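## Task

Take the green-capped tube out of the rack by the window and seat it fully in a free well of the rack by the door. Nothing new may end up on the floor, and no tube may ever touch the floor. Every other tube must finish fully seated in its own rack, though it may be shifted to a different well of that same rack. The tubes are glass and break if knocked hard or dropped more than a few centimetres, which is roughly a well's depth. Finish with the gripper open and moved away. The robot must not tip over or be left leaning. Anything that stays in place only because the robot holds it does not count.

## Robot and tools

Robot: a simulated Hello Robot Stretch 3 with a single arm. It has a two-wheel differential base (0.33 m long, 0.34 m wide) that cannot slide sideways, a lift carriage on a vertical mast, and a telescoping arm that reaches out to the robot's right side. To shift the gripper forward or back you drive the base. On-the-spot turns pivot about the point between the drive wheels, 0.05 m behind the front edge. With the arm retracted and wrist folded, the swept turning radius is 0.28 m. An unfolded level gripper sticks out beyond that. Loose objects may occasionally be nudged by outside disturbances.

Frames: the base frame has its origin on the floor midway between the wheels, x forward, y left, z up. hand_pose is reported in it, at the fingertip meeting point. The odometry frame is the base frame at scene start. Heading runs -3.142 to 3.142, positive meaning left.

execute_actions(actions): a list of actions run in sequence. Each action can have "robot" (a command), "steps" (1 to 450 control steps at 30 per second, default 1) and "until" (end early once all its conditions hold). An action of {"steps": n} alone only waits. If any action is malformed or out of range, the whole call is rejected and nothing new runs. An empty list just returns the current state and images.
A command may contain:
- "base": exactly one of {"translate_m": d}, a relative straight drive in metres from the current spot (forward positive, |d| at most 1), or {"rotate_rad": d}, a relative turn in place in radians (left/counter-clockwise positive, |d| at most 3.2).
- "joints": absolute targets, given by name. Unnamed joints keep their old targets. lift_m 0 to 1.1 (arm height); arm_m 0 to 0.52 (extension); wrist_yaw_rad -1.345 to 4.42 (0 along the arm, positive toward the front, 3.0 folded over the base); wrist_pitch_rad -1.57 to 0.451 (negative tips fingers down); wrist_roll_rad -2.911 to 2.911; gripper_m -0.089 to 0.179 (larger is wider; the real fingertip gap is about 0.007 less near closed, 0.025 less fully open, and zero below 0.007); head_pan_rad -3.953 to 1.73 (-1.57 looks along the arm); head_tilt_rad -1.53 to 0.419 (negative looks down).
- "contact_limits": {"arm_m": effort percent 1 to 100}, the push strength at which the arm halts; lower is softer. It applies until the arm's next command.
Instead of one command, "robot" can take a list of up to 8 items, each a command or {"pause_s": s} (max 15), run one after the other. {"robot": {"stop": true}} brakes everything and clears the queue. Any new command takes over immediately and discards the rest of an old queue.
To wait until motion finishes, use "steps": 450 with "until": {"robot": {"status": "ended"}}. You can also test fields such as lift_m, arm_m_status, base_status, queue or queue_left with comparisons like [">", 0.3] or ["!=", "moving"]. "any" instead of "robot" fires once a single motion ends.

zoom_image(camera, region): enlarges part of the latest image from head_camera (896x504), nav_camera (672x504 fisheye) or wrist_camera (644x364). The region is [x0, y0, x1, y1] in pixels from the top left, at most 504x504.

Before calling it, make sure every motion has ended.

Results: base_status and joint_status give each motion's state: moving, done (within tolerance), off_target, contact_stop (it pushed firmly and is now slack), time_out, stopped, not_commanded or torque_fault (wrist servo off for about 10 s, goals refused). The bracket after base_status shows distance travelled versus goal. Other fields: joint_goals, measured_speeds, refusals and queue state, motor_effort in percent with the peak in brackets, base_odometry, base_tilt in degrees (forward/right leans), lidar_m (12 ranges in 30-degree sectors, counter-clockwise from straight ahead, 0.17 m above the floor, blind to glass), and wrist_depth_mm / head_depth_mm as 7x7 median depth grids. Also watch for "robot.on_its_own", which reports goals the robot changed, slack or off joints, and any tilt, and for "refused:" / "dropped:" lines. Each result comes with one image per camera.

Gripping: to hold something, command gripper_m below the object's width. To let go, command at least 0.02 more than where the fingers first made contact. Neither the reading nor "done" tells you that the tube is held, so check with the wrist camera. Squeezing too hard trips a force guard that weakens the grip.

Speed: the base is fast only with the arm stowed (lift_m under 0.30, arm_m under 0.03, wrist_yaw_rad over 2.54); otherwise it is capped at 0.10 m/s and 0.63 rad/s.

Cautions: Fold or unfold the wrist only with lift_m between 0.32 and 0.95, pitch -0.4 and roll near 0. With yaw below -0.4, keep pitch at -0.5 or lower. Pushing with the gripper above about 0.45 m, pushing again after a contact_stop, or driving while holding or hooked on something fixed can tip the robot. If it leans, reverse the last motion in small steps, free the gripper, and lower the lift to about 0.2 if needed. Lower tubes gently and release them only once seated, since a fall breaks them. Never knock other tubes or let anything reach the floor.

Each tool is called after "Request:" as name(argument=value, ...), one argument or row to a line, values as JSON.

## Session

Request:
execute_actions(
  actions=[],
)

Scene clock: 0.00 s.
robot.base_odometry: x=+0.000 y=+0.000 heading=+0.000 (m, m, rad; robot's odometry frame)
robot.turned_by_wheels: +0.000 (rad since the last result)
robot.turned_by_imu: +0.000 (rad since the last result)
robot.base_tilt: forward=-1.3 right=+0.8 (deg)
robot.lidar_m: 2.11 1.84 2.45 1.24 1.23 1.28 1.54 1.54 1.62 1.53 1.50 1.64
robot.head_depth_mm: 2078 2596 2578 2573 2537 2117 2024 / 2120 2889 2984 3015 2900 2321 2156 / 2107 2879 3002 3007 3049 2940 2142 / 2124 2724 2801 2861 2409 2850 2115 / 2136 2627 2666 2693 2363 2683 2138 / 2164 2489 2514 2559 2301 2583 2162 / 2149 2398 2385 2448 2082 2498 2115
robot.base_status: not_commanded
robot.joint_positions: lift_m=+0.486 arm_m=+0.002 wrist_yaw_rad=+2.866 wrist_pitch_rad=-0.399 wrist_roll_rad=-0.015 gripper_m=+0.037 head_pan_rad=-0.001 head_tilt_rad=-0.007
robot.joint_goals: lift_m=+0.486 arm_m=+0.002 wrist_yaw_rad=+2.866 wrist_pitch_rad=-0.399 wrist_roll_rad=-0.015 gripper_m=+0.037 head_pan_rad=-0.001 head_tilt_rad=-0.007
robot.joint_status: lift_m=not_commanded arm_m=not_commanded wrist_yaw_rad=not_commanded wrist_pitch_rad=not_commanded wrist_roll_rad=not_commanded gripper_m=not_commanded head_pan_rad=not_commanded head_tilt_rad=not_commanded
robot.measured_speeds: translate_m=+0.000 rotate_rad=+0.000 lift_m=+0.000 arm_m=+0.000 wrist_yaw_rad=+0.000 wrist_pitch_rad=+0.000 wrist_roll_rad=+0.000 head_pan_rad=+0.000 head_tilt_rad=+0.000
robot: refusals=0 queue=idle queue_left=0
robot.motor_effort: left_wheel=+0 right_wheel=+0 lift_m=+37 arm_m=+0 wrist_yaw_rad=+0 wrist_pitch_rad=+8 wrist_roll_rad=+1 gripper_m=+0 head_pan_rad=+1 head_tilt_rad=+3 (%)
robot.hand_pose: x=+0.0405 y=+0.0711 z=+0.5029 quat_wxyz=(+0.234, +0.701, +0.045, +0.673) (m; robot's base frame)
robot.wrist_depth_mm: - - - - - - - / - - - - - - - / - - - - - - - / - - - - - - - / - - 993 975 983 948 945 / 829 - 833 790 - 807 757 / 721 714 671 687 659 677 677
pictures: head_camera (sideways: a quarter turn clockwise sets it upright), nav_camera (sideways: a quarter turn counterclockwise sets it upright), wrist_camera
Images, in order (width x height): head_camera 896x504, nav_camera 672x504, wrist_camera 644x364.

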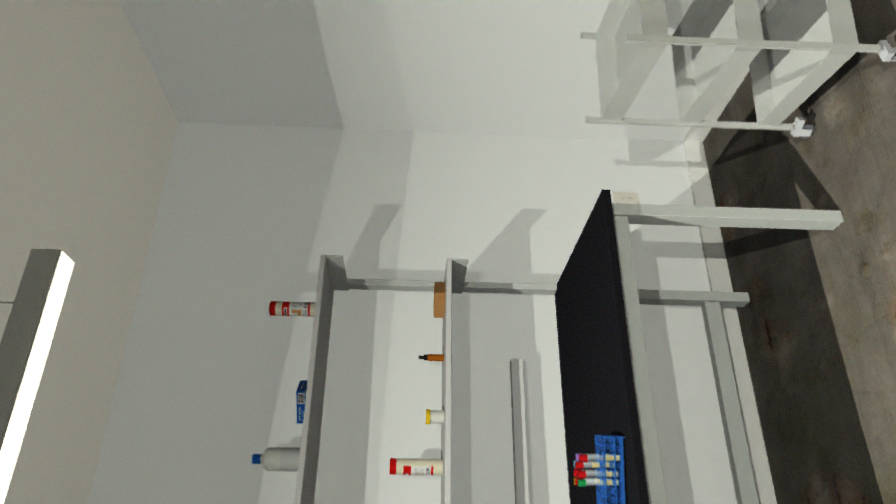

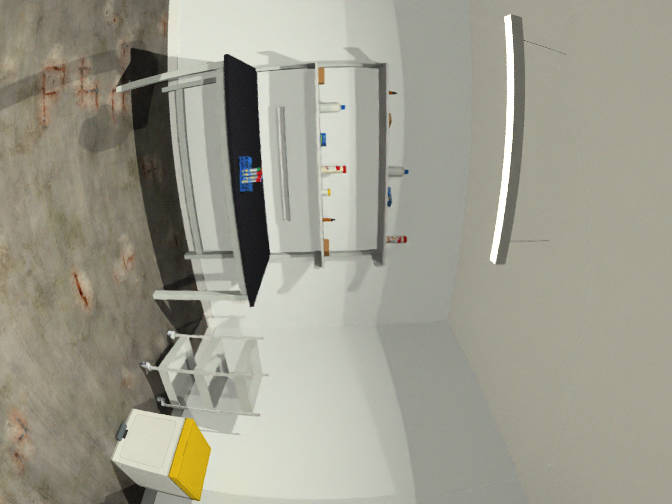

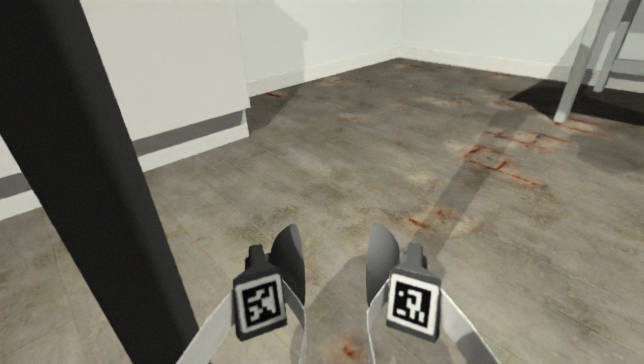

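Request:
zoom_image(
  camera="head_camera",
  region=[550, 414, 670, 504],
)

Region (550, 414, 670, 504) of head_camera's 896x504 image, scaled by 4.200, with more detail than that image has; it fills the top 378 rows of this view, and the rest is white.

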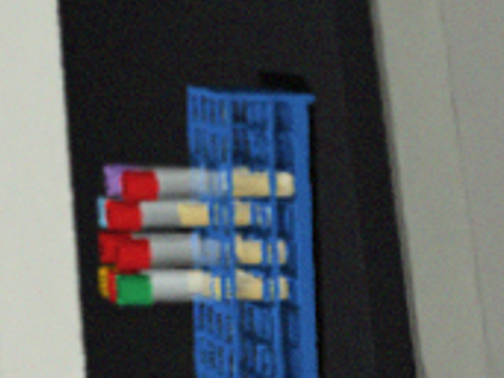

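Request:
execute_actions(
  actions=[
    {"robot":[{"base":{"rotate_rad":0.555},"joints":{"lift_m":0.285,"wrist_yaw_rad":3.0,"head_pan_rad":-0.35,"head_tilt_rad":-0.5}},{"base":{"translate_m":1.0}},{"base":{"translate_m":0.3}}],"steps":450,"until":{"robot":{"status":"ended"}}},
  ],
)

Scene clock: 20.07 s.
robot.base_odometry: x=+1.105 y=+0.685 heading=+0.555 (m, m, rad; robot's odometry frame)
robot.turned_by_wheels: +0.555 (rad since the last result)
robot.turned_by_imu: +0.556 (rad since the last result)
robot.base_tilt: forward=-1.2 right=+0.9 (deg)
robot.lidar_m: 0.56 0.55 1.74 1.71 1.46 1.73 2.79 2.09 1.62 1.48 1.30 1.19
robot.head_depth_mm: 1165 1310 1411 1084 787 1496 1316 / 1111 1271 1386 1076 784 1475 1314 / 1115 1247 1350 1072 808 1443 1314 / 1081 1210 1310 1062 806 708 1310 / 1070 1186 1297 1059 800 703 1300 / 900 1148 1251 1054 798 680 1295 / 1033 1124 1229 1040 794 658 1295
robot.base_status: done (translate_m +0.3000 of +0.3000)
robot.joint_positions: lift_m=+0.285 arm_m=+0.002 wrist_yaw_rad=+2.999 wrist_pitch_rad=-0.399 wrist_roll_rad=-0.015 gripper_m=+0.037 head_pan_rad=-0.343 head_tilt_rad=-0.495
robot.joint_goals: lift_m=+0.285 arm_m=+0.002 wrist_yaw_rad=+3.000 wrist_pitch_rad=-0.399 wrist_roll_rad=-0.015 gripper_m=+0.037 head_pan_rad=-0.350 head_tilt_rad=-0.500
robot.joint_status: lift_m=done arm_m=not_commanded wrist_yaw_rad=done wrist_pitch_rad=not_commanded wrist_roll_rad=not_commanded gripper_m=not_commanded head_pan_rad=done head_tilt_rad=done
robot.measured_speeds: translate_m=+0.000 rotate_rad=+0.000 lift_m=+0.000 arm_m=+0.000 wrist_yaw_rad=+0.000 wrist_pitch_rad=+0.000 wrist_roll_rad=+0.000 head_pan_rad=+0.000 head_tilt_rad=+0.000
robot: refusals=0 queue=done queue_left=0
robot.motor_effort: left_wheel=-2(8) right_wheel=+1(9) lift_m=+23(32) arm_m=+1(1) wrist_yaw_rad=+2(2) wrist_pitch_rad=+8(8) wrist_roll_rad=+0(0) gripper_m=+0(0) head_pan_rad=-3(27) head_tilt_rad=-2(26) (%)
robot.hand_pose: x=+0.0110 y=+0.0773 z=+0.3024 quat_wxyz=(+0.189, +0.696, +0.092, +0.687) (m; robot's base frame)
robot.wrist_depth_mm: - - - - - - - / - - - - - - - / - - - - - - - / 834 857 835 811 806 796 755 / 690 664 676 649 664 649 622 / 561 554 - 541 - 526 526 / 474 500 - - 448 444 448
pictures: head_camera (sideways: a quarter turn clockwise sets it upright), nav_camera (sideways: a quarter turn counterclockwise sets it upright), wrist_camera
Images, in order (width x height): head_camera 896x504, nav_camera 672x504, wrist_camera 644x364.

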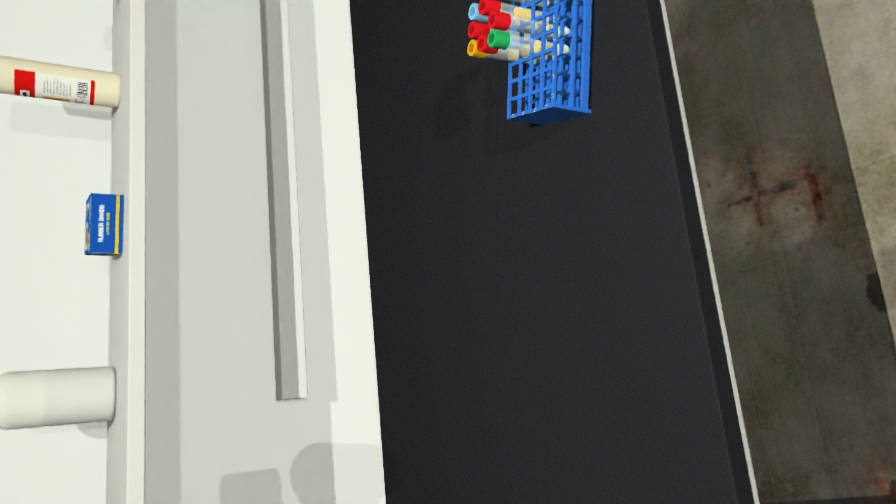

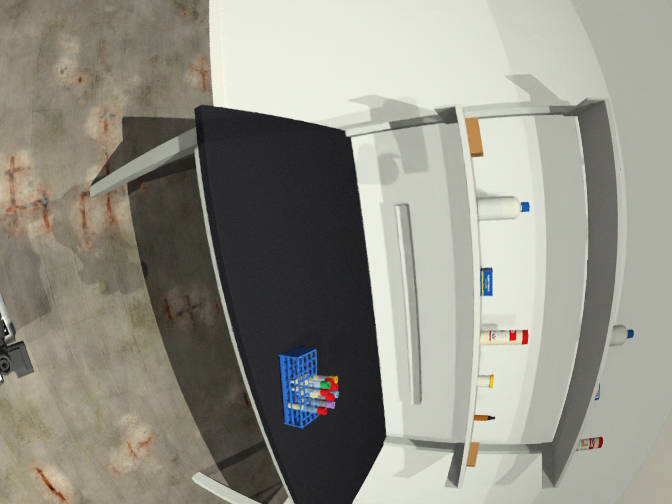

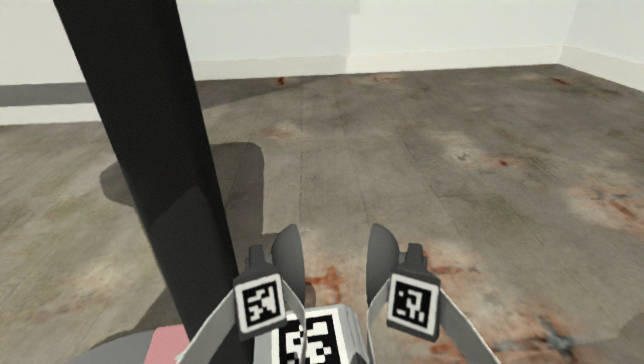

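Request:
execute_actions(
  actions=[
    {"robot":{"joints":{"head_pan_rad":-2.2,"head_tilt_rad":-0.3}},"steps":450,"until":{"robot":{"status":"ended"}}},
  ],
)

Scene clock: 23.37 s.
robot.base_odometry: x=+1.105 y=+0.685 heading=+0.555 (m, m, rad; robot's odometry frame)
robot.turned_by_wheels: +0.000 (rad since the last result)
robot.turned_by_imu: +0.000 (rad since the last result)
robot.base_tilt: forward=-1.2 right=+0.8 (deg)
robot.lidar_m: 0.56 0.55 1.73 1.71 1.47 1.74 2.78 2.10 1.62 1.48 1.31 1.19
robot.head_depth_mm: 1914 2028 2216 3030 2550 1919 1513 / 1795 1913 2057 2236 2359 1890 1511 / 1681 1807 1936 2073 2258 1901 1499 / 1604 1726 1833 1989 2080 1900 1509 / 1876 1975 2100 2260 2320 1862 1492 / 1854 1977 2082 2218 1846 1871 1481 / 1770 1865 1988 2079 1743 1773 1489
robot.base_status: done (translate_m +0.3000 of +0.3000)
robot.joint_positions: lift_m=+0.285 arm_m=+0.002 wrist_yaw_rad=+2.999 wrist_pitch_rad=-0.399 wrist_roll_rad=-0.015 gripper_m=+0.037 head_pan_rad=-2.193 head_tilt_rad=-0.310
robot.joint_goals: lift_m=+0.285 arm_m=+0.002 wrist_yaw_rad=+3.000 wrist_pitch_rad=-0.399 wrist_roll_rad=-0.015 gripper_m=+0.037 head_pan_rad=-2.200 head_tilt_rad=-0.300
robot.joint_status: lift_m=done arm_m=not_commanded wrist_yaw_rad=done wrist_pitch_rad=not_commanded wrist_roll_rad=not_commanded gripper_m=not_commanded head_pan_rad=done head_tilt_rad=done
robot.measured_speeds: translate_m=+0.000 rotate_rad=+0.000 lift_m=+0.000 arm_m=+0.000 wrist_yaw_rad=+0.000 wrist_pitch_rad=+0.000 wrist_roll_rad=+0.000 head_pan_rad=+0.000 head_tilt_rad=+0.000
robot: refusals=0 queue=done queue_left=0
robot.motor_effort: left_wheel=-2(2) right_wheel=+1(2) lift_m=+23(23) arm_m=+0(1) wrist_yaw_rad=+1(2) wrist_pitch_rad=+8(8) wrist_roll_rad=+0(0) gripper_m=+0(0) head_pan_rad=-3(45) head_tilt_rad=+5(19) (%)
robot.hand_pose: x=+0.0110 y=+0.0773 z=+0.3024 quat_wxyz=(+0.189, +0.696, +0.092, +0.687) (m; robot's base frame)
robot.wrist_depth_mm: - - - - - - - / - - - - - - - / - - - - - - - / 858 863 840 810 787 795 768 / 696 671 666 630 664 653 624 / 577 564 - 544 - 527 519 / 478 491 - - 444 451 444
pictures: head_camera (sideways: a quarter turn clockwise sets it upright), nav_camera (sideways: a quarter turn counterclockwise sets it upright), wrist_camera
Images, in order (width x height): head_camera 896x504, nav_camera 672x504, wrist_camera 644x364.

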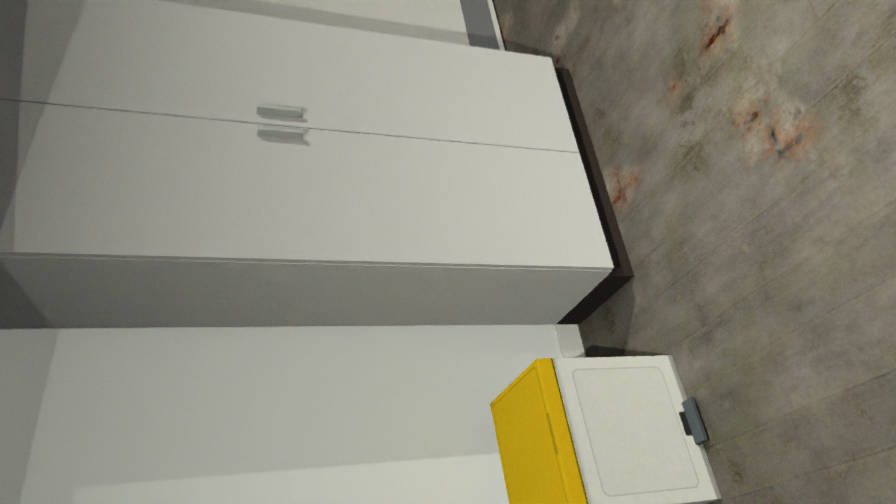

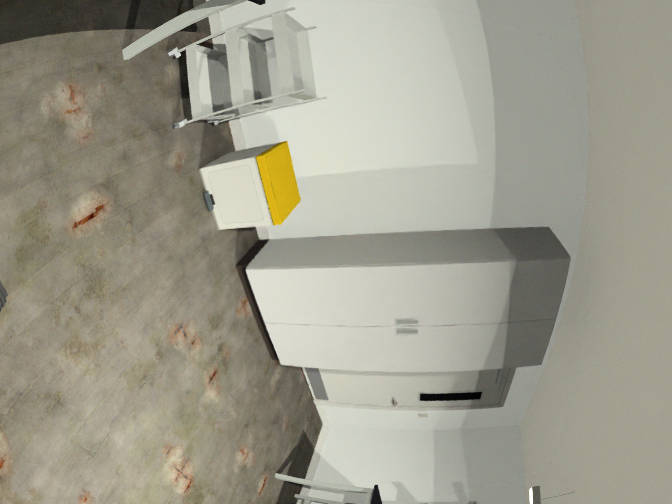

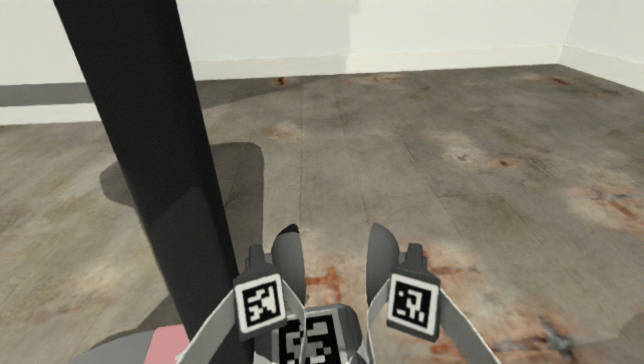

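Request:
execute_actions(
  actions=[
    {"robot":{"joints":{"head_pan_rad":-0.7,"head_tilt_rad":-0.6}},"steps":450,"until":{"robot":{"status":"ended"}}},
  ],
)

Scene clock: 25.73 s.
robot.base_odometry: x=+1.105 y=+0.685 heading=+0.555 (m, m, rad; robot's odometry frame)
robot.turned_by_wheels: +0.000 (rad since the last result)
robot.turned_by_imu: +0.000 (rad since the last result)
robot.base_tilt: forward=-1.3 right=+0.9 (deg)
robot.lidar_m: 0.56 0.55 1.73 1.71 1.46 1.74 2.78 2.10 1.62 1.48 1.30 1.18
robot.head_depth_mm: 1610 1856 1262 1045 1766 1458 1253 / 1465 1610 1254 952 1765 1465 1242 / 1415 1557 1248 864 1701 1454 1239 / 1329 1465 1230 829 1595 1455 1245 / 1238 1343 1219 871 764 1449 1237 / 1165 1253 1212 895 715 1447 1235 / 1098 1186 1205 894 709 1366 1225
robot.base_status: done (translate_m +0.3000 of +0.3000)
robot.joint_positions: lift_m=+0.285 arm_m=+0.002 wrist_yaw_rad=+2.999 wrist_pitch_rad=-0.399 wrist_roll_rad=-0.015 gripper_m=+0.037 head_pan_rad=-0.707 head_tilt_rad=-0.592
robot.joint_goals: lift_m=+0.285 arm_m=+0.002 wrist_yaw_rad=+3.000 wrist_pitch_rad=-0.399 wrist_roll_rad=-0.015 gripper_m=+0.037 head_pan_rad=-0.700 head_tilt_rad=-0.600
robot.joint_status: lift_m=done arm_m=not_commanded wrist_yaw_rad=done wrist_pitch_rad=not_commanded wrist_roll_rad=not_commanded gripper_m=not_commanded head_pan_rad=done head_tilt_rad=done
robot.measured_speeds: translate_m=+0.000 rotate_rad=+0.000 lift_m=+0.000 arm_m=+0.000 wrist_yaw_rad=+0.000 wrist_pitch_rad=+0.000 wrist_roll_rad=+0.000 head_pan_rad=+0.000 head_tilt_rad=+0.000
robot: refusals=0 queue=done queue_left=0
robot.motor_effort: left_wheel=-2(2) right_wheel=+1(1) lift_m=+23(23) arm_m=+0(0) wrist_yaw_rad=+2(2) wrist_pitch_rad=+8(8) wrist_roll_rad=+0(0) gripper_m=+0(0) head_pan_rad=+4(45) head_tilt_rad=-3(20) (%)
robot.hand_pose: x=+0.0110 y=+0.0773 z=+0.3024 quat_wxyz=(+0.189, +0.696, +0.092, +0.687) (m; robot's base frame)
robot.wrist_depth_mm: - - - - - - - / - - - - - - - / - - - - - - - / 851 864 836 834 793 790 799 / 677 666 677 655 670 628 623 / 556 557 - 551 - 531 524 / 477 488 - - 447 449 454
pictures: head_camera (sideways: a quarter turn clockwise sets it upright), nav_camera (sideways: a quarter turn counterclockwise sets it upright), wrist_camera
Images, in order (width x height): head_camera 896x504, nav_camera 672x504, wrist_camera 644x364.

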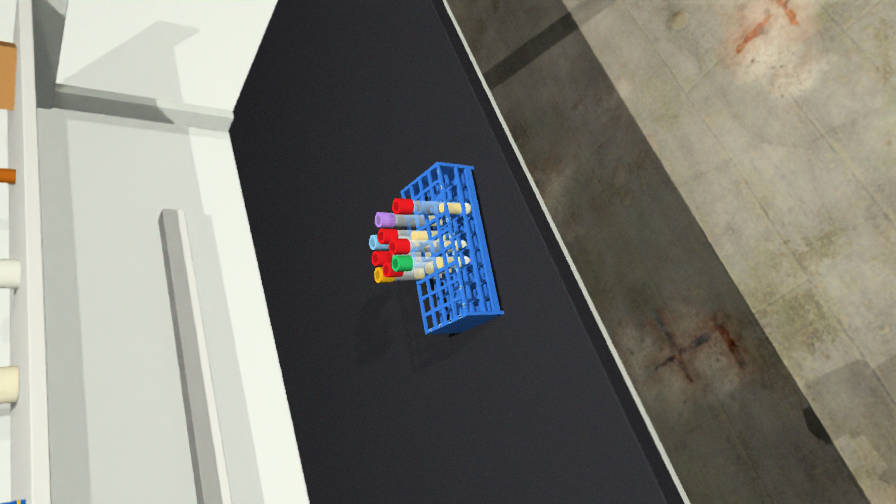

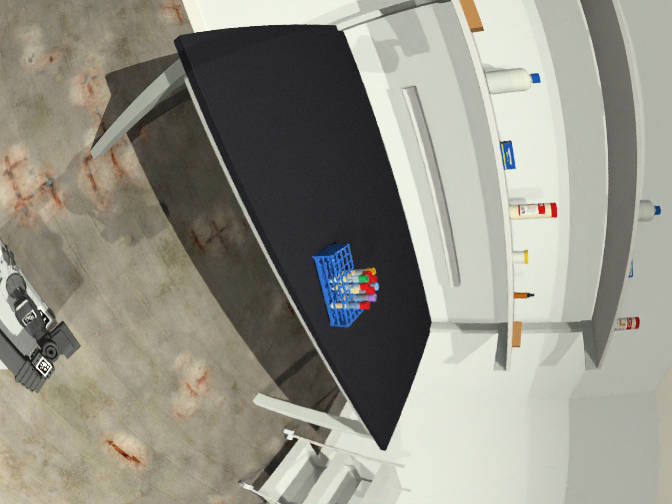

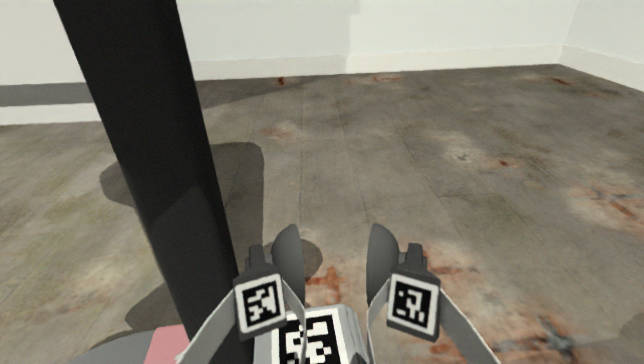

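Request:
zoom_image(
  camera="head_camera",
  region=[350, 150, 530, 350],
)

Region (350, 150, 530, 350) of head_camera's 896x504 image, scaled by 2.520, with more detail than that image has; it fills the left 454 columns of this view, and the rest is white.

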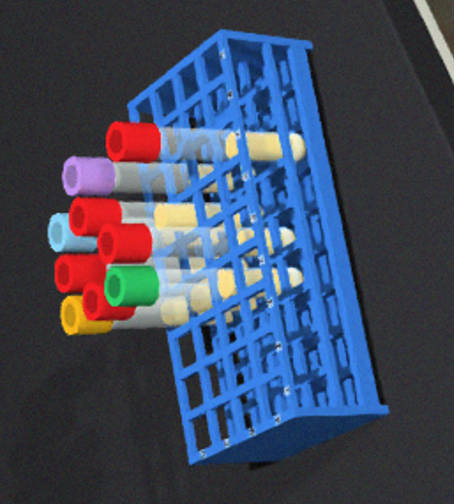

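Request:
execute_actions(
  actions=[
    {"robot":[{"base":{"rotate_rad":0.80},"joints":{"head_pan_rad":-1.72,"head_tilt_rad":-0.6}},{"base":{"translate_m":0.15},"joints":{"lift_m":0.86}},{"joints":{"wrist_yaw_rad":1.6}},{"joints":{"wrist_yaw_rad":-0.35,"wrist_pitch_rad":-0.15,"wrist_roll_rad":0.0,"gripper_m":0.026}},{"joints":{"arm_m":0.2}}],"steps":450,"until":{"robot":{"status":"ended"}}},
  ],
)

Scene clock: 52.43 s.
robot.base_odometry: x=+1.137 y=+0.831 heading=+1.355 (m, m, rad; robot's odometry frame)
robot.turned_by_wheels: +0.800 (rad since the last result)
robot.turned_by_imu: +0.788 (rad since the last result)
robot.base_tilt: forward=-1.3 right=+0.9 (deg)
robot.lidar_m: 1.48 1.59 1.21 1.22 2.42 2.98 2.00 1.60 1.38 1.18 1.07 0.43
robot.head_depth_mm: 2015 2209 1262 1997 1737 - - / 1825 2110 1250 1032 - - 1227 / 1505 1775 1239 991 1655 1455 1250 / 1477 1621 1232 - - 1435 1237 / 1343 1484 1220 938 726 1436 1236 / 1225 1315 1212 895 716 1369 1235 / 1131 1206 1206 895 711 623 1227
robot.base_status: done (translate_m +0.1500 of +0.1500)
robot.joint_positions: lift_m=+0.860 arm_m=+0.200 wrist_yaw_rad=-0.349 wrist_pitch_rad=-0.170 wrist_roll_rad=-0.004 gripper_m=+0.026 head_pan_rad=-1.713 head_tilt_rad=-0.593
robot.joint_goals: lift_m=+0.860 arm_m=+0.200 wrist_yaw_rad=-0.350 wrist_pitch_rad=-0.150 wrist_roll_rad=+0.000 gripper_m=+0.026 head_pan_rad=-1.720 head_tilt_rad=-0.600
robot.joint_status: lift_m=done arm_m=done wrist_yaw_rad=done wrist_pitch_rad=done wrist_roll_rad=done gripper_m=done head_pan_rad=done head_tilt_rad=done
robot.measured_speeds: translate_m=+0.000 rotate_rad=+0.000 lift_m=+0.000 arm_m=+0.000 wrist_yaw_rad=+0.000 wrist_pitch_rad=+0.000 wrist_roll_rad=+0.000 head_pan_rad=+0.000 head_tilt_rad=+0.000
robot: refusals=0 queue=done queue_left=0
robot.motor_effort: left_wheel=-2(10) right_wheel=+1(7) lift_m=+50(52) arm_m=+6(6) wrist_yaw_rad=-1(3) wrist_pitch_rad=+11(9) wrist_roll_rad=+2(3) gripper_m=-1(48) head_pan_rad=-3(46) head_tilt_rad=-3(3) (%)
robot.hand_pose: x=-0.1065 y=-0.5781 z=+0.9311 quat_wxyz=(+0.685, -0.062, -0.703, -0.182) (m; robot's base frame)
robot.wrist_depth_mm: 708 862 - - - - - / 717 915 - - - - - / 721 882 - - - - - / 736 868 875 832 798 - - / 596 587 507 438 591 - - / 441 438 379 376 - - - / 355 335 303 330 - - -
pictures: head_camera (sideways: a quarter turn clockwise sets it upright), nav_camera (sideways: a quarter turn counterclockwise sets it upright), wrist_camera
Images, in order (width x height): head_camera 896x504, nav_camera 672x504, wrist_camera 644x364.

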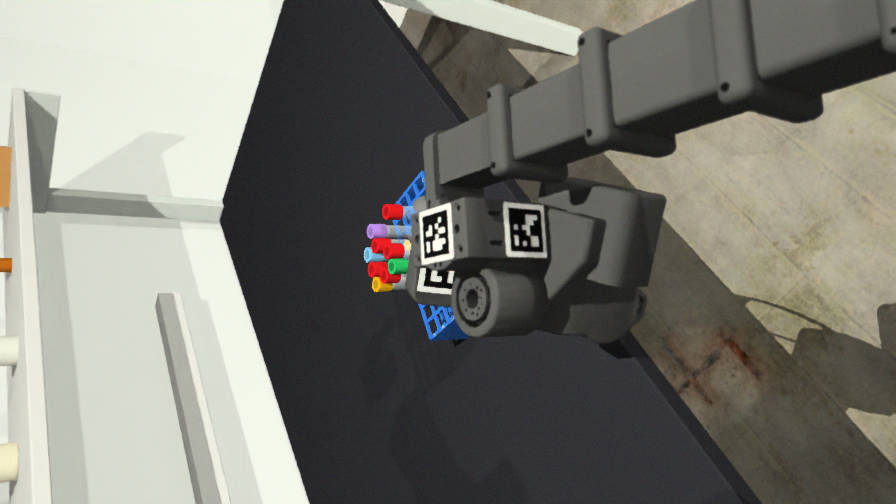

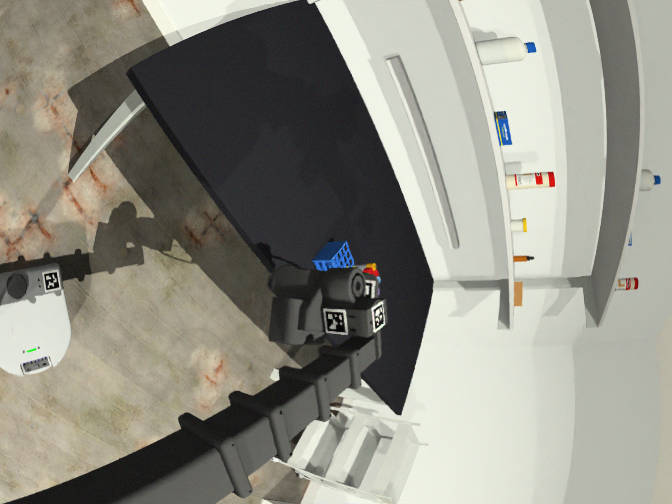

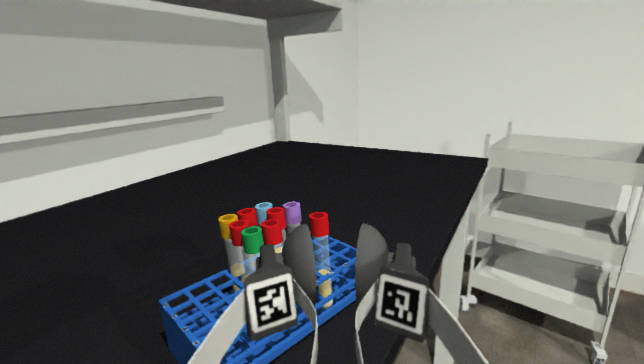

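Request:
execute_actions(
  actions=[],
)

Scene clock: 55.83 s.
robot.base_odometry: x=+1.137 y=+0.831 heading=+1.355 (m, m, rad; robot's odometry frame)
robot.turned_by_wheels: +0.000 (rad since the last result)
robot.turned_by_imu: +0.000 (rad since the last result)
robot.base_tilt: forward=-1.2 right=+0.9 (deg)
robot.lidar_m: 1.48 1.59 1.21 1.21 2.43 2.98 2.01 1.59 1.37 1.18 1.07 0.43
robot.head_depth_mm: 2017 2199 1258 2015 1728 - - / 1829 2120 1248 1028 - - 1216 / 1500 1793 1237 989 1653 1449 1245 / 1470 1622 1235 - - 1443 1230 / 1334 1477 1220 941 727 1439 1234 / 1228 1326 1216 904 716 1375 1226 / 1128 1213 1198 897 713 623 1230
robot.base_status: done (translate_m +0.1500 of +0.1500)
robot.joint_positions: lift_m=+0.860 arm_m=+0.200 wrist_yaw_rad=-0.349 wrist_pitch_rad=-0.170 wrist_roll_rad=-0.004 gripper_m=+0.026 head_pan_rad=-1.713 head_tilt_rad=-0.593
robot.joint_goals: lift_m=+0.860 arm_m=+0.200 wrist_yaw_rad=-0.350 wrist_pitch_rad=-0.150 wrist_roll_rad=+0.000 gripper_m=+0.026 head_pan_rad=-1.720 head_tilt_rad=-0.600
robot.joint_status: lift_m=done arm_m=done wrist_yaw_rad=done wrist_pitch_rad=done wrist_roll_rad=done gripper_m=done head_pan_rad=done head_tilt_rad=done
robot.measured_speeds: translate_m=+0.000 rotate_rad=+0.000 lift_m=+0.000 arm_m=+0.000 wrist_yaw_rad=+0.000 wrist_pitch_rad=+0.000 wrist_roll_rad=+0.000 head_pan_rad=+0.000 head_tilt_rad=+0.000
robot: refusals=0 queue=done queue_left=0
robot.motor_effort: left_wheel=-2(2) right_wheel=+1(1) lift_m=+50(50) arm_m=+6(6) wrist_yaw_rad=-1(1) wrist_pitch_rad=+11(11) wrist_roll_rad=+2(2) gripper_m=+0(0) head_pan_rad=-2(3) head_tilt_rad=-2(2) (%)
robot.hand_pose: x=-0.1065 y=-0.5781 z=+0.9311 quat_wxyz=(+0.685, -0.062, -0.703, -0.182) (m; robot's base frame)
robot.wrist_depth_mm: 701 852 - - - - - / 730 913 - - - - - / 717 910 - - - - - / 720 877 850 820 824 - - / 605 594 520 436 581 - - / 452 436 378 373 - - - / 355 344 301 328 - - -
pictures: head_camera (sideways: a quarter turn clockwise sets it upright), nav_camera (sideways: a quarter turn counterclockwise sets it upright), wrist_camera
Images, in order (width x height): head_camera 896x504, nav_camera 672x504, wrist_camera 644x364.

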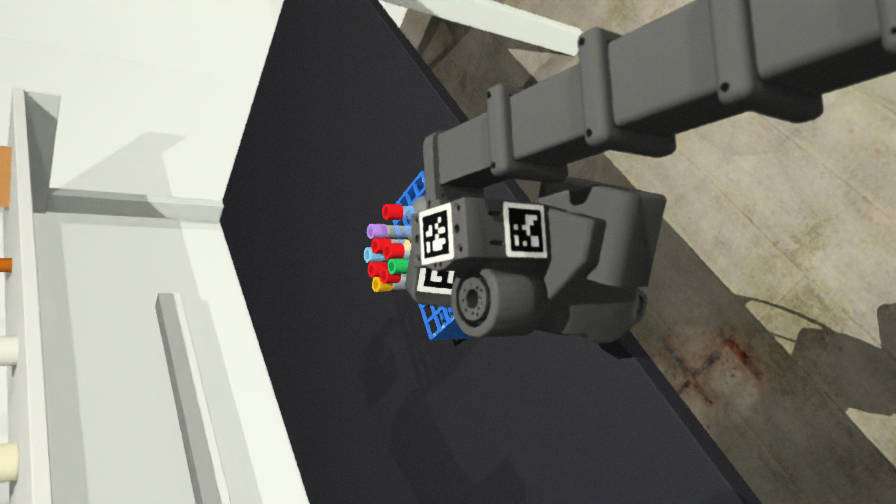

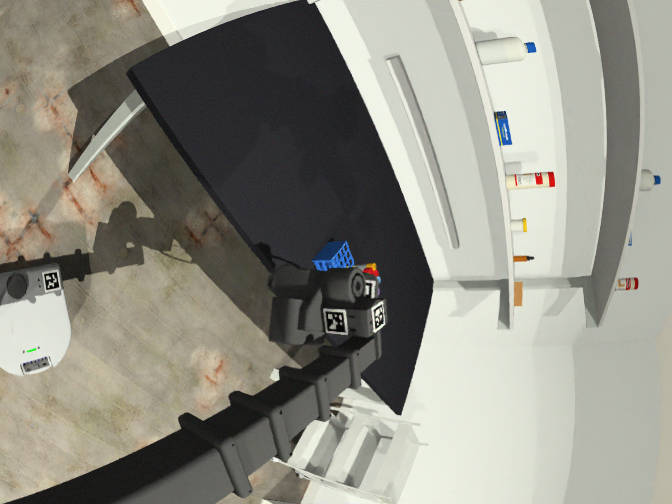

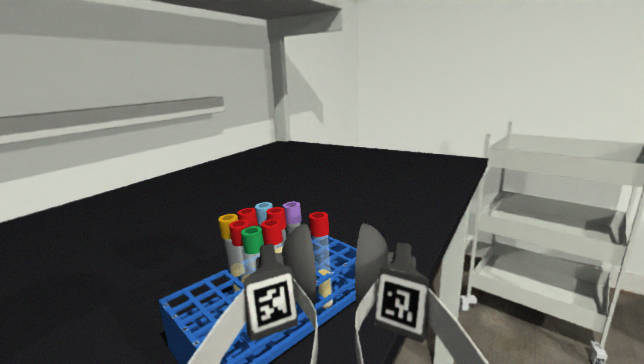

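Request:
execute_actions(
  actions=[
    {"robot":{"base":{"translate_m":0.046},"joints":{"arm_m":0.30,"lift_m":0.84}},"steps":200,"until":{"robot":{"status":"ended"}}},
  ],
)

Scene clock: 60.00 s.
robot.base_odometry: x=+1.147 y=+0.876 heading=+1.355 (m, m, rad; robot's odometry frame)
robot.turned_by_wheels: +0.000 (rad since the last result)
robot.turned_by_imu: +0.000 (rad since the last result)
robot.base_tilt: forward=-1.2 right=+0.9 (deg)
robot.lidar_m: 1.44 1.56 1.24 1.20 2.34 3.04 2.05 1.63 1.40 1.15 0.44 0.39
robot.head_depth_mm: 2023 2234 1265 2018 1715 - - / 1796 2028 1249 996 - - 1218 / 1544 1662 1239 - 1670 1446 1242 / 1440 1598 1261 - 1172 1441 1230 / 1311 1436 1220 901 698 1417 1231 / 1180 1285 1212 902 713 640 1232 / 1097 1180 1201 897 711 592 1223
robot.base_status: done (translate_m +0.0460 of +0.0460)
robot.joint_positions: lift_m=+0.840 arm_m=+0.300 wrist_yaw_rad=-0.349 wrist_pitch_rad=-0.170 wrist_roll_rad=-0.004 gripper_m=+0.026 head_pan_rad=-1.713 head_tilt_rad=-0.593
robot.joint_goals: lift_m=+0.840 arm_m=+0.300 wrist_yaw_rad=-0.350 wrist_pitch_rad=-0.150 wrist_roll_rad=+0.000 gripper_m=+0.026 head_pan_rad=-1.720 head_tilt_rad=-0.600
robot.joint_status: lift_m=done arm_m=done wrist_yaw_rad=done wrist_pitch_rad=done wrist_roll_rad=done gripper_m=done head_pan_rad=done head_tilt_rad=done
robot.measured_speeds: translate_m=+0.000 rotate_rad=+0.000 lift_m=+0.000 arm_m=+0.000 wrist_yaw_rad=+0.000 wrist_pitch_rad=+0.000 wrist_roll_rad=+0.000 head_pan_rad=+0.000 head_tilt_rad=+0.000
robot: refusals=0 queue=done queue_left=0
robot.motor_effort: left_wheel=-2(3) right_wheel=+1(5) lift_m=+23(48) arm_m=+6(7) wrist_yaw_rad=+0(0) wrist_pitch_rad=+11(11) wrist_roll_rad=+2(2) gripper_m=+0(0) head_pan_rad=-2(4) head_tilt_rad=-2(3) (%)
robot.hand_pose: x=-0.1065 y=-0.6781 z=+0.9121 quat_wxyz=(+0.685, -0.063, -0.703, -0.182) (m; robot's base frame)
robot.wrist_depth_mm: 625 797 993 - - - - / 626 748 - - - - - / 597 758 - - - - - / 653 774 790 801 754 789 - / 551 544 528 277 498 525 - / 403 405 400 268 303 394 - / 327 321 301 245 271 317 -
pictures: head_camera (sideways: a quarter turn clockwise sets it upright), nav_camera (sideways: a quarter turn counterclockwise sets it upright), wrist_camera
Images, in order (width x height): head_camera 896x504, nav_camera 672x504, wrist_camera 644x364.

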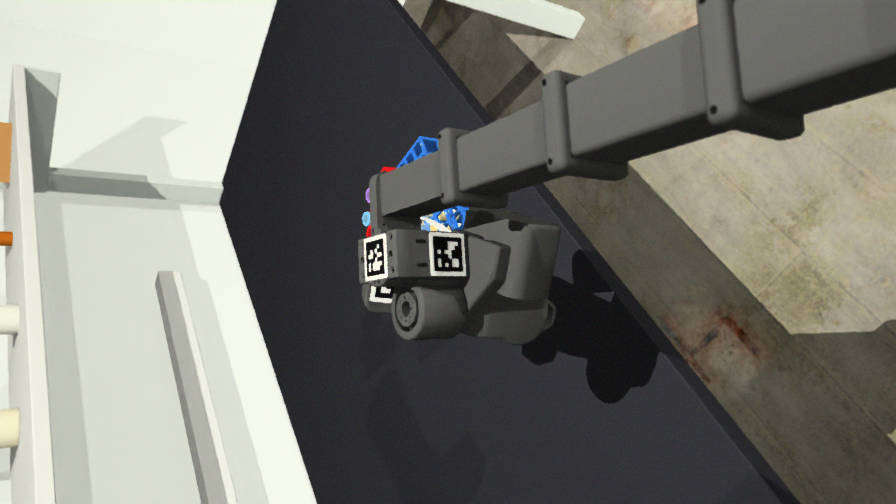

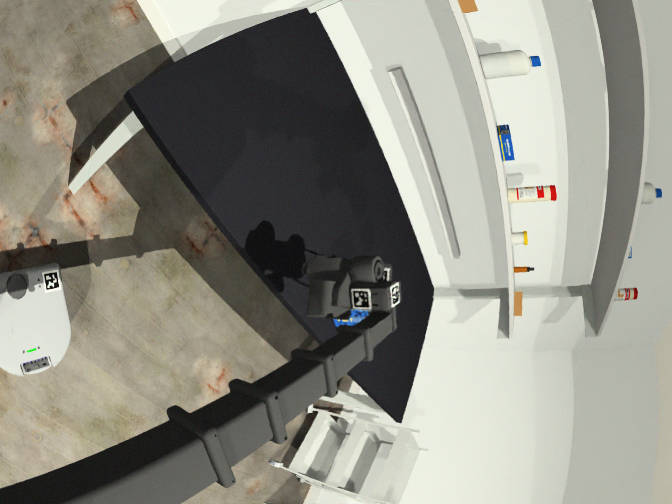

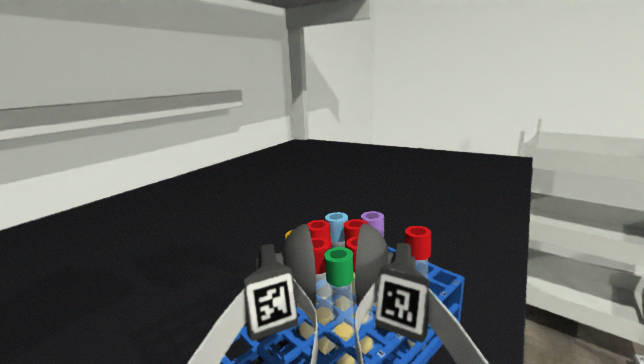

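Request:
zoom_image(
  camera="wrist_camera",
  region=[260, 190, 460, 364],
)

Region (260, 190, 460, 364) of wrist_camera's 644x364 image, scaled by 2.520; it fills the top 438 rows of this view, and the rest is white.

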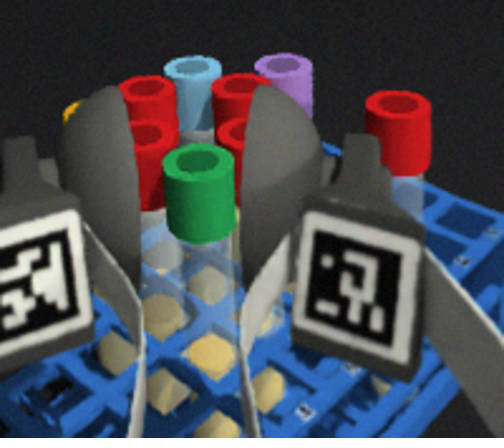

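Request:
execute_actions(
  actions=[
    {"robot":{"base":{"translate_m":-0.004},"joints":{"arm_m":0.298,"lift_m":0.79}},"steps":200,"until":{"robot":{"status":"ended"}}},
  ],
)

Request:
zoom_image(
  camera="wrist_camera",
  region=[240, 140, 440, 340],
)

Scene clock: 66.13 s.
robot.base_odometry: x=+1.146 y=+0.872 heading=+1.355 (m, m, rad; robot's odometry frame)
robot.turned_by_wheels: +0.000 (rad since the last result)
robot.turned_by_imu: -0.001 (rad since the last result)
robot.base_tilt: forward=-1.2 right=+0.9 (deg)
robot.lidar_m: 1.44 1.56 1.24 1.19 2.34 3.01 2.05 1.63 1.40 1.15 1.04 0.40
robot.head_depth_mm: 2035 2205 1253 1996 1701 1465 - / 1799 2036 1246 990 1839 - - / 1521 1672 1235 886 - 1421 1238 / 1440 1585 1237 935 1595 1459 1236 / 1307 1446 1220 941 690 1405 1237 / 1189 1299 1210 899 717 639 1235 / 1104 1183 1210 897 714 594 1228
robot.base_status: done (translate_m -0.0040 of -0.0040)
robot.joint_positions: lift_m=+0.790 arm_m=+0.298 wrist_yaw_rad=-0.349 wrist_pitch_rad=-0.170 wrist_roll_rad=-0.004 gripper_m=+0.026 head_pan_rad=-1.713 head_tilt_rad=-0.593
robot.joint_goals: lift_m=+0.790 arm_m=+0.298 wrist_yaw_rad=-0.350 wrist_pitch_rad=-0.150 wrist_roll_rad=+0.000 gripper_m=+0.026 head_pan_rad=-1.720 head_tilt_rad=-0.600
robot.joint_status: lift_m=done arm_m=done wrist_yaw_rad=done wrist_pitch_rad=done wrist_roll_rad=done gripper_m=done head_pan_rad=done head_tilt_rad=done
robot.measured_speeds: translate_m=+0.000 rotate_rad=+0.000 lift_m=+0.000 arm_m=+0.000 wrist_yaw_rad=+0.000 wrist_pitch_rad=+0.000 wrist_roll_rad=+0.000 head_pan_rad=+0.000 head_tilt_rad=+0.000
robot: refusals=0 queue=done queue_left=0
robot.motor_effort: left_wheel=-1(7) right_wheel=+1(2) lift_m=+22(24) arm_m=-4(7) wrist_yaw_rad=-1(1) wrist_pitch_rad=+11(11) wrist_roll_rad=+2(2) gripper_m=-1(0) head_pan_rad=-4(3) head_tilt_rad=-3(2) (%)
robot.hand_pose: x=-0.1065 y=-0.6768 z=+0.8621 quat_wxyz=(+0.685, -0.063, -0.703, -0.182) (m; robot's base frame)
robot.wrist_depth_mm: 642 785 - - - - - / 612 771 - - - - - / 652 819 - - - - - / 633 628 621 226 519 618 - / 431 429 422 294 294 420 - / 321 321 301 222 279 313 - / 259 251 201 199 225 251 -
pictures: head_camera (sideways: a quarter turn clockwise sets it upright), nav_camera (sideways: a quarter turn counterclockwise sets it upright), wrist_camera
Images, in order (width x height): head_camera 896x504, nav_camera 672x504, wrist_camera 644x364.

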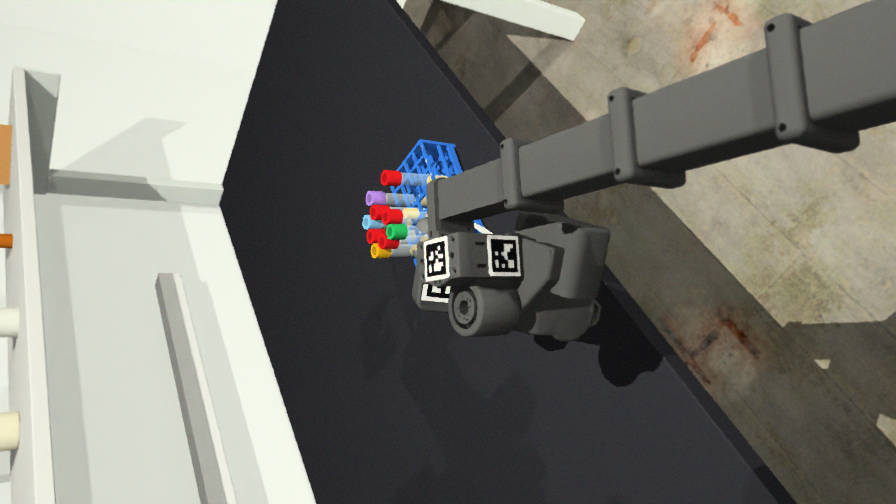

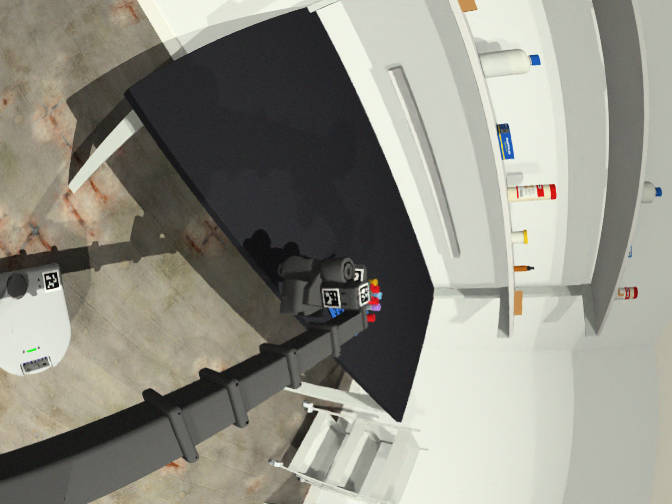

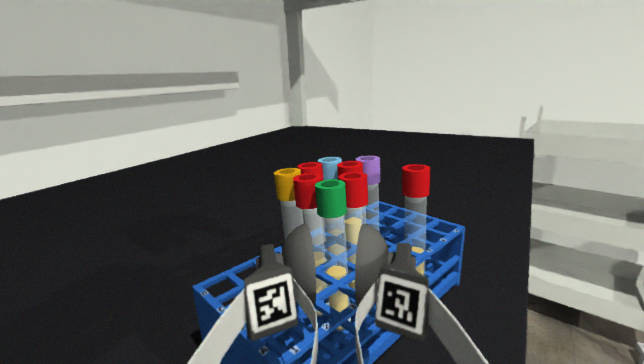

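Region (240, 140, 440, 340) of wrist_camera's 644x364 image, scaled by 2.520.

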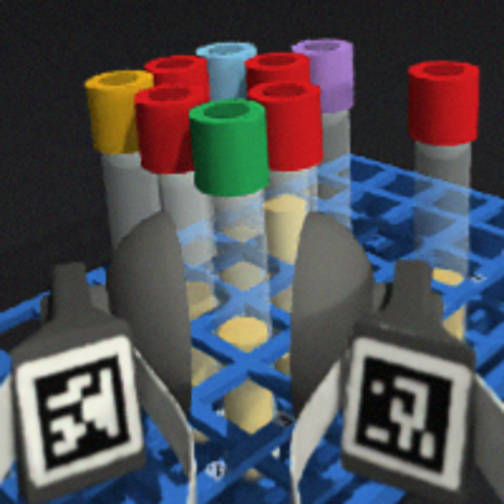

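Request:
execute_actions(
  actions=[
    {"robot":[{"joints":{"lift_m":0.772}},{"base":{"translate_m":-0.007},"joints":{"arm_m":0.317}}],"steps":200,"until":{"robot":{"status":"ended"}}},
  ],
)

Request:
zoom_image(
  camera="wrist_camera",
  region=[240, 140, 440, 340],
)

Scene clock: 70.13 s.
robot.base_odometry: x=+1.145 y=+0.866 heading=+1.355 (m, m, rad; robot's odometry frame)
robot.turned_by_wheels: +0.000 (rad since the last result)
robot.turned_by_imu: -0.001 (rad since the last result)
robot.base_tilt: forward=-1.2 right=+1.0 (deg)
robot.lidar_m: 1.45 1.57 1.23 1.20 2.36 3.02 2.03 1.63 1.40 1.15 1.04 0.40
robot.head_depth_mm: 2018 2225 1259 2076 1716 1478 1279 / 1791 2038 1244 991 1785 - - / 1524 1707 1239 887 - 1419 1242 / 1452 1593 1230 858 1621 1458 1233 / 1313 1443 1217 942 697 1408 1231 / 1192 1307 1219 898 716 642 1231 / 1107 1177 1210 896 713 605 1219
robot.base_status: done (translate_m -0.0070 of -0.0070)
robot.joint_positions: lift_m=+0.772 arm_m=+0.317 wrist_yaw_rad=-0.349 wrist_pitch_rad=-0.170 wrist_roll_rad=-0.004 gripper_m=+0.026 head_pan_rad=-1.713 head_tilt_rad=-0.593
robot.joint_goals: lift_m=+0.772 arm_m=+0.317 wrist_yaw_rad=-0.350 wrist_pitch_rad=-0.150 wrist_roll_rad=+0.000 gripper_m=+0.026 head_pan_rad=-1.720 head_tilt_rad=-0.600
robot.joint_status: lift_m=done arm_m=done wrist_yaw_rad=done wrist_pitch_rad=done wrist_roll_rad=done gripper_m=done head_pan_rad=done head_tilt_rad=done
robot.measured_speeds: translate_m=+0.000 rotate_rad=+0.000 lift_m=+0.000 arm_m=+0.000 wrist_yaw_rad=+0.000 wrist_pitch_rad=+0.000 wrist_roll_rad=+0.000 head_pan_rad=+0.000 head_tilt_rad=+0.000
robot: refusals=0 queue=done queue_left=0
robot.motor_effort: left_wheel=-1(6) right_wheel=+1(3) lift_m=+23(20) arm_m=+6(6) wrist_yaw_rad=+0(1) wrist_pitch_rad=+11(11) wrist_roll_rad=+2(2) gripper_m=+1(1) head_pan_rad=-3(3) head_tilt_rad=-2(3) (%)
robot.hand_pose: x=-0.1065 y=-0.6951 z=+0.8441 quat_wxyz=(+0.685, -0.063, -0.703, -0.182) (m; robot's base frame)
robot.wrist_depth_mm: 626 755 993 - - - - / 597 752 - - - - - / 647 780 954 - 997 - - / 593 582 546 195 484 518 - / 389 384 381 245 254 350 - / 292 287 202 191 245 269 - / 232 229 177 176 204 218 -
pictures: head_camera (sideways: a quarter turn clockwise sets it upright), nav_camera (sideways: a quarter turn counterclockwise sets it upright), wrist_camera
Images, in order (width x height): head_camera 896x504, nav_camera 672x504, wrist_camera 644x364.

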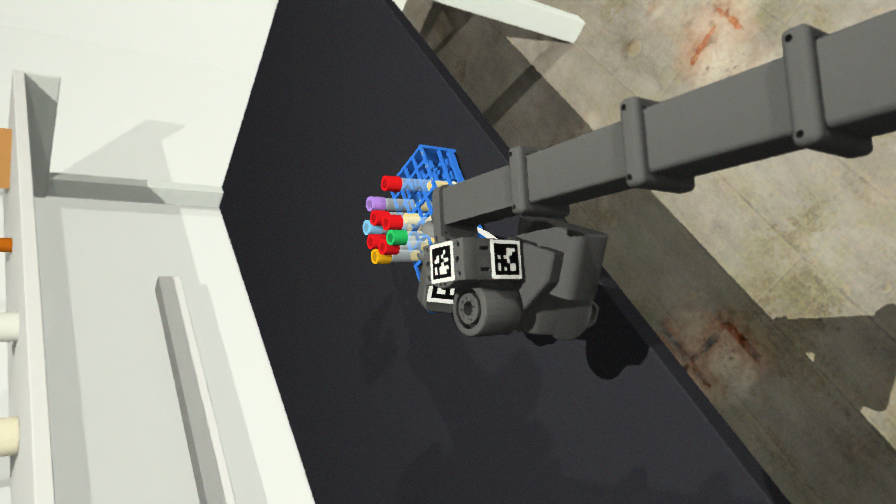

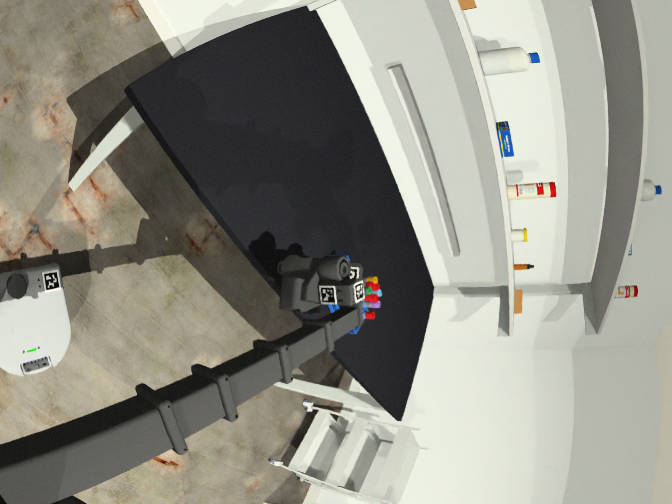

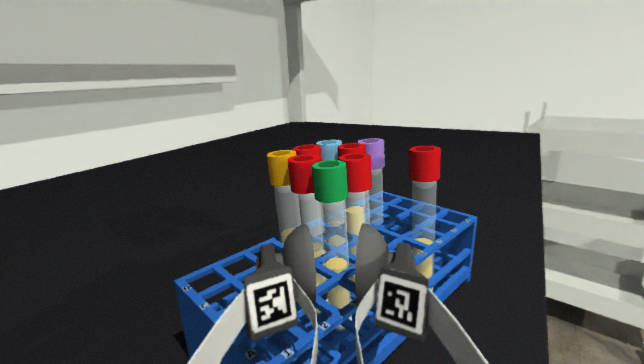

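Region (240, 140, 440, 340) of wrist_camera's 644x364 image, scaled by 2.520.

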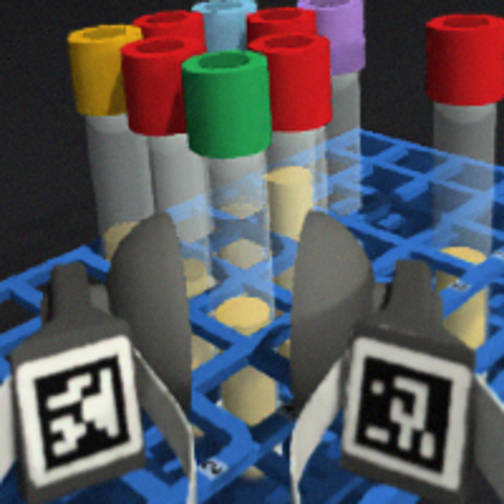

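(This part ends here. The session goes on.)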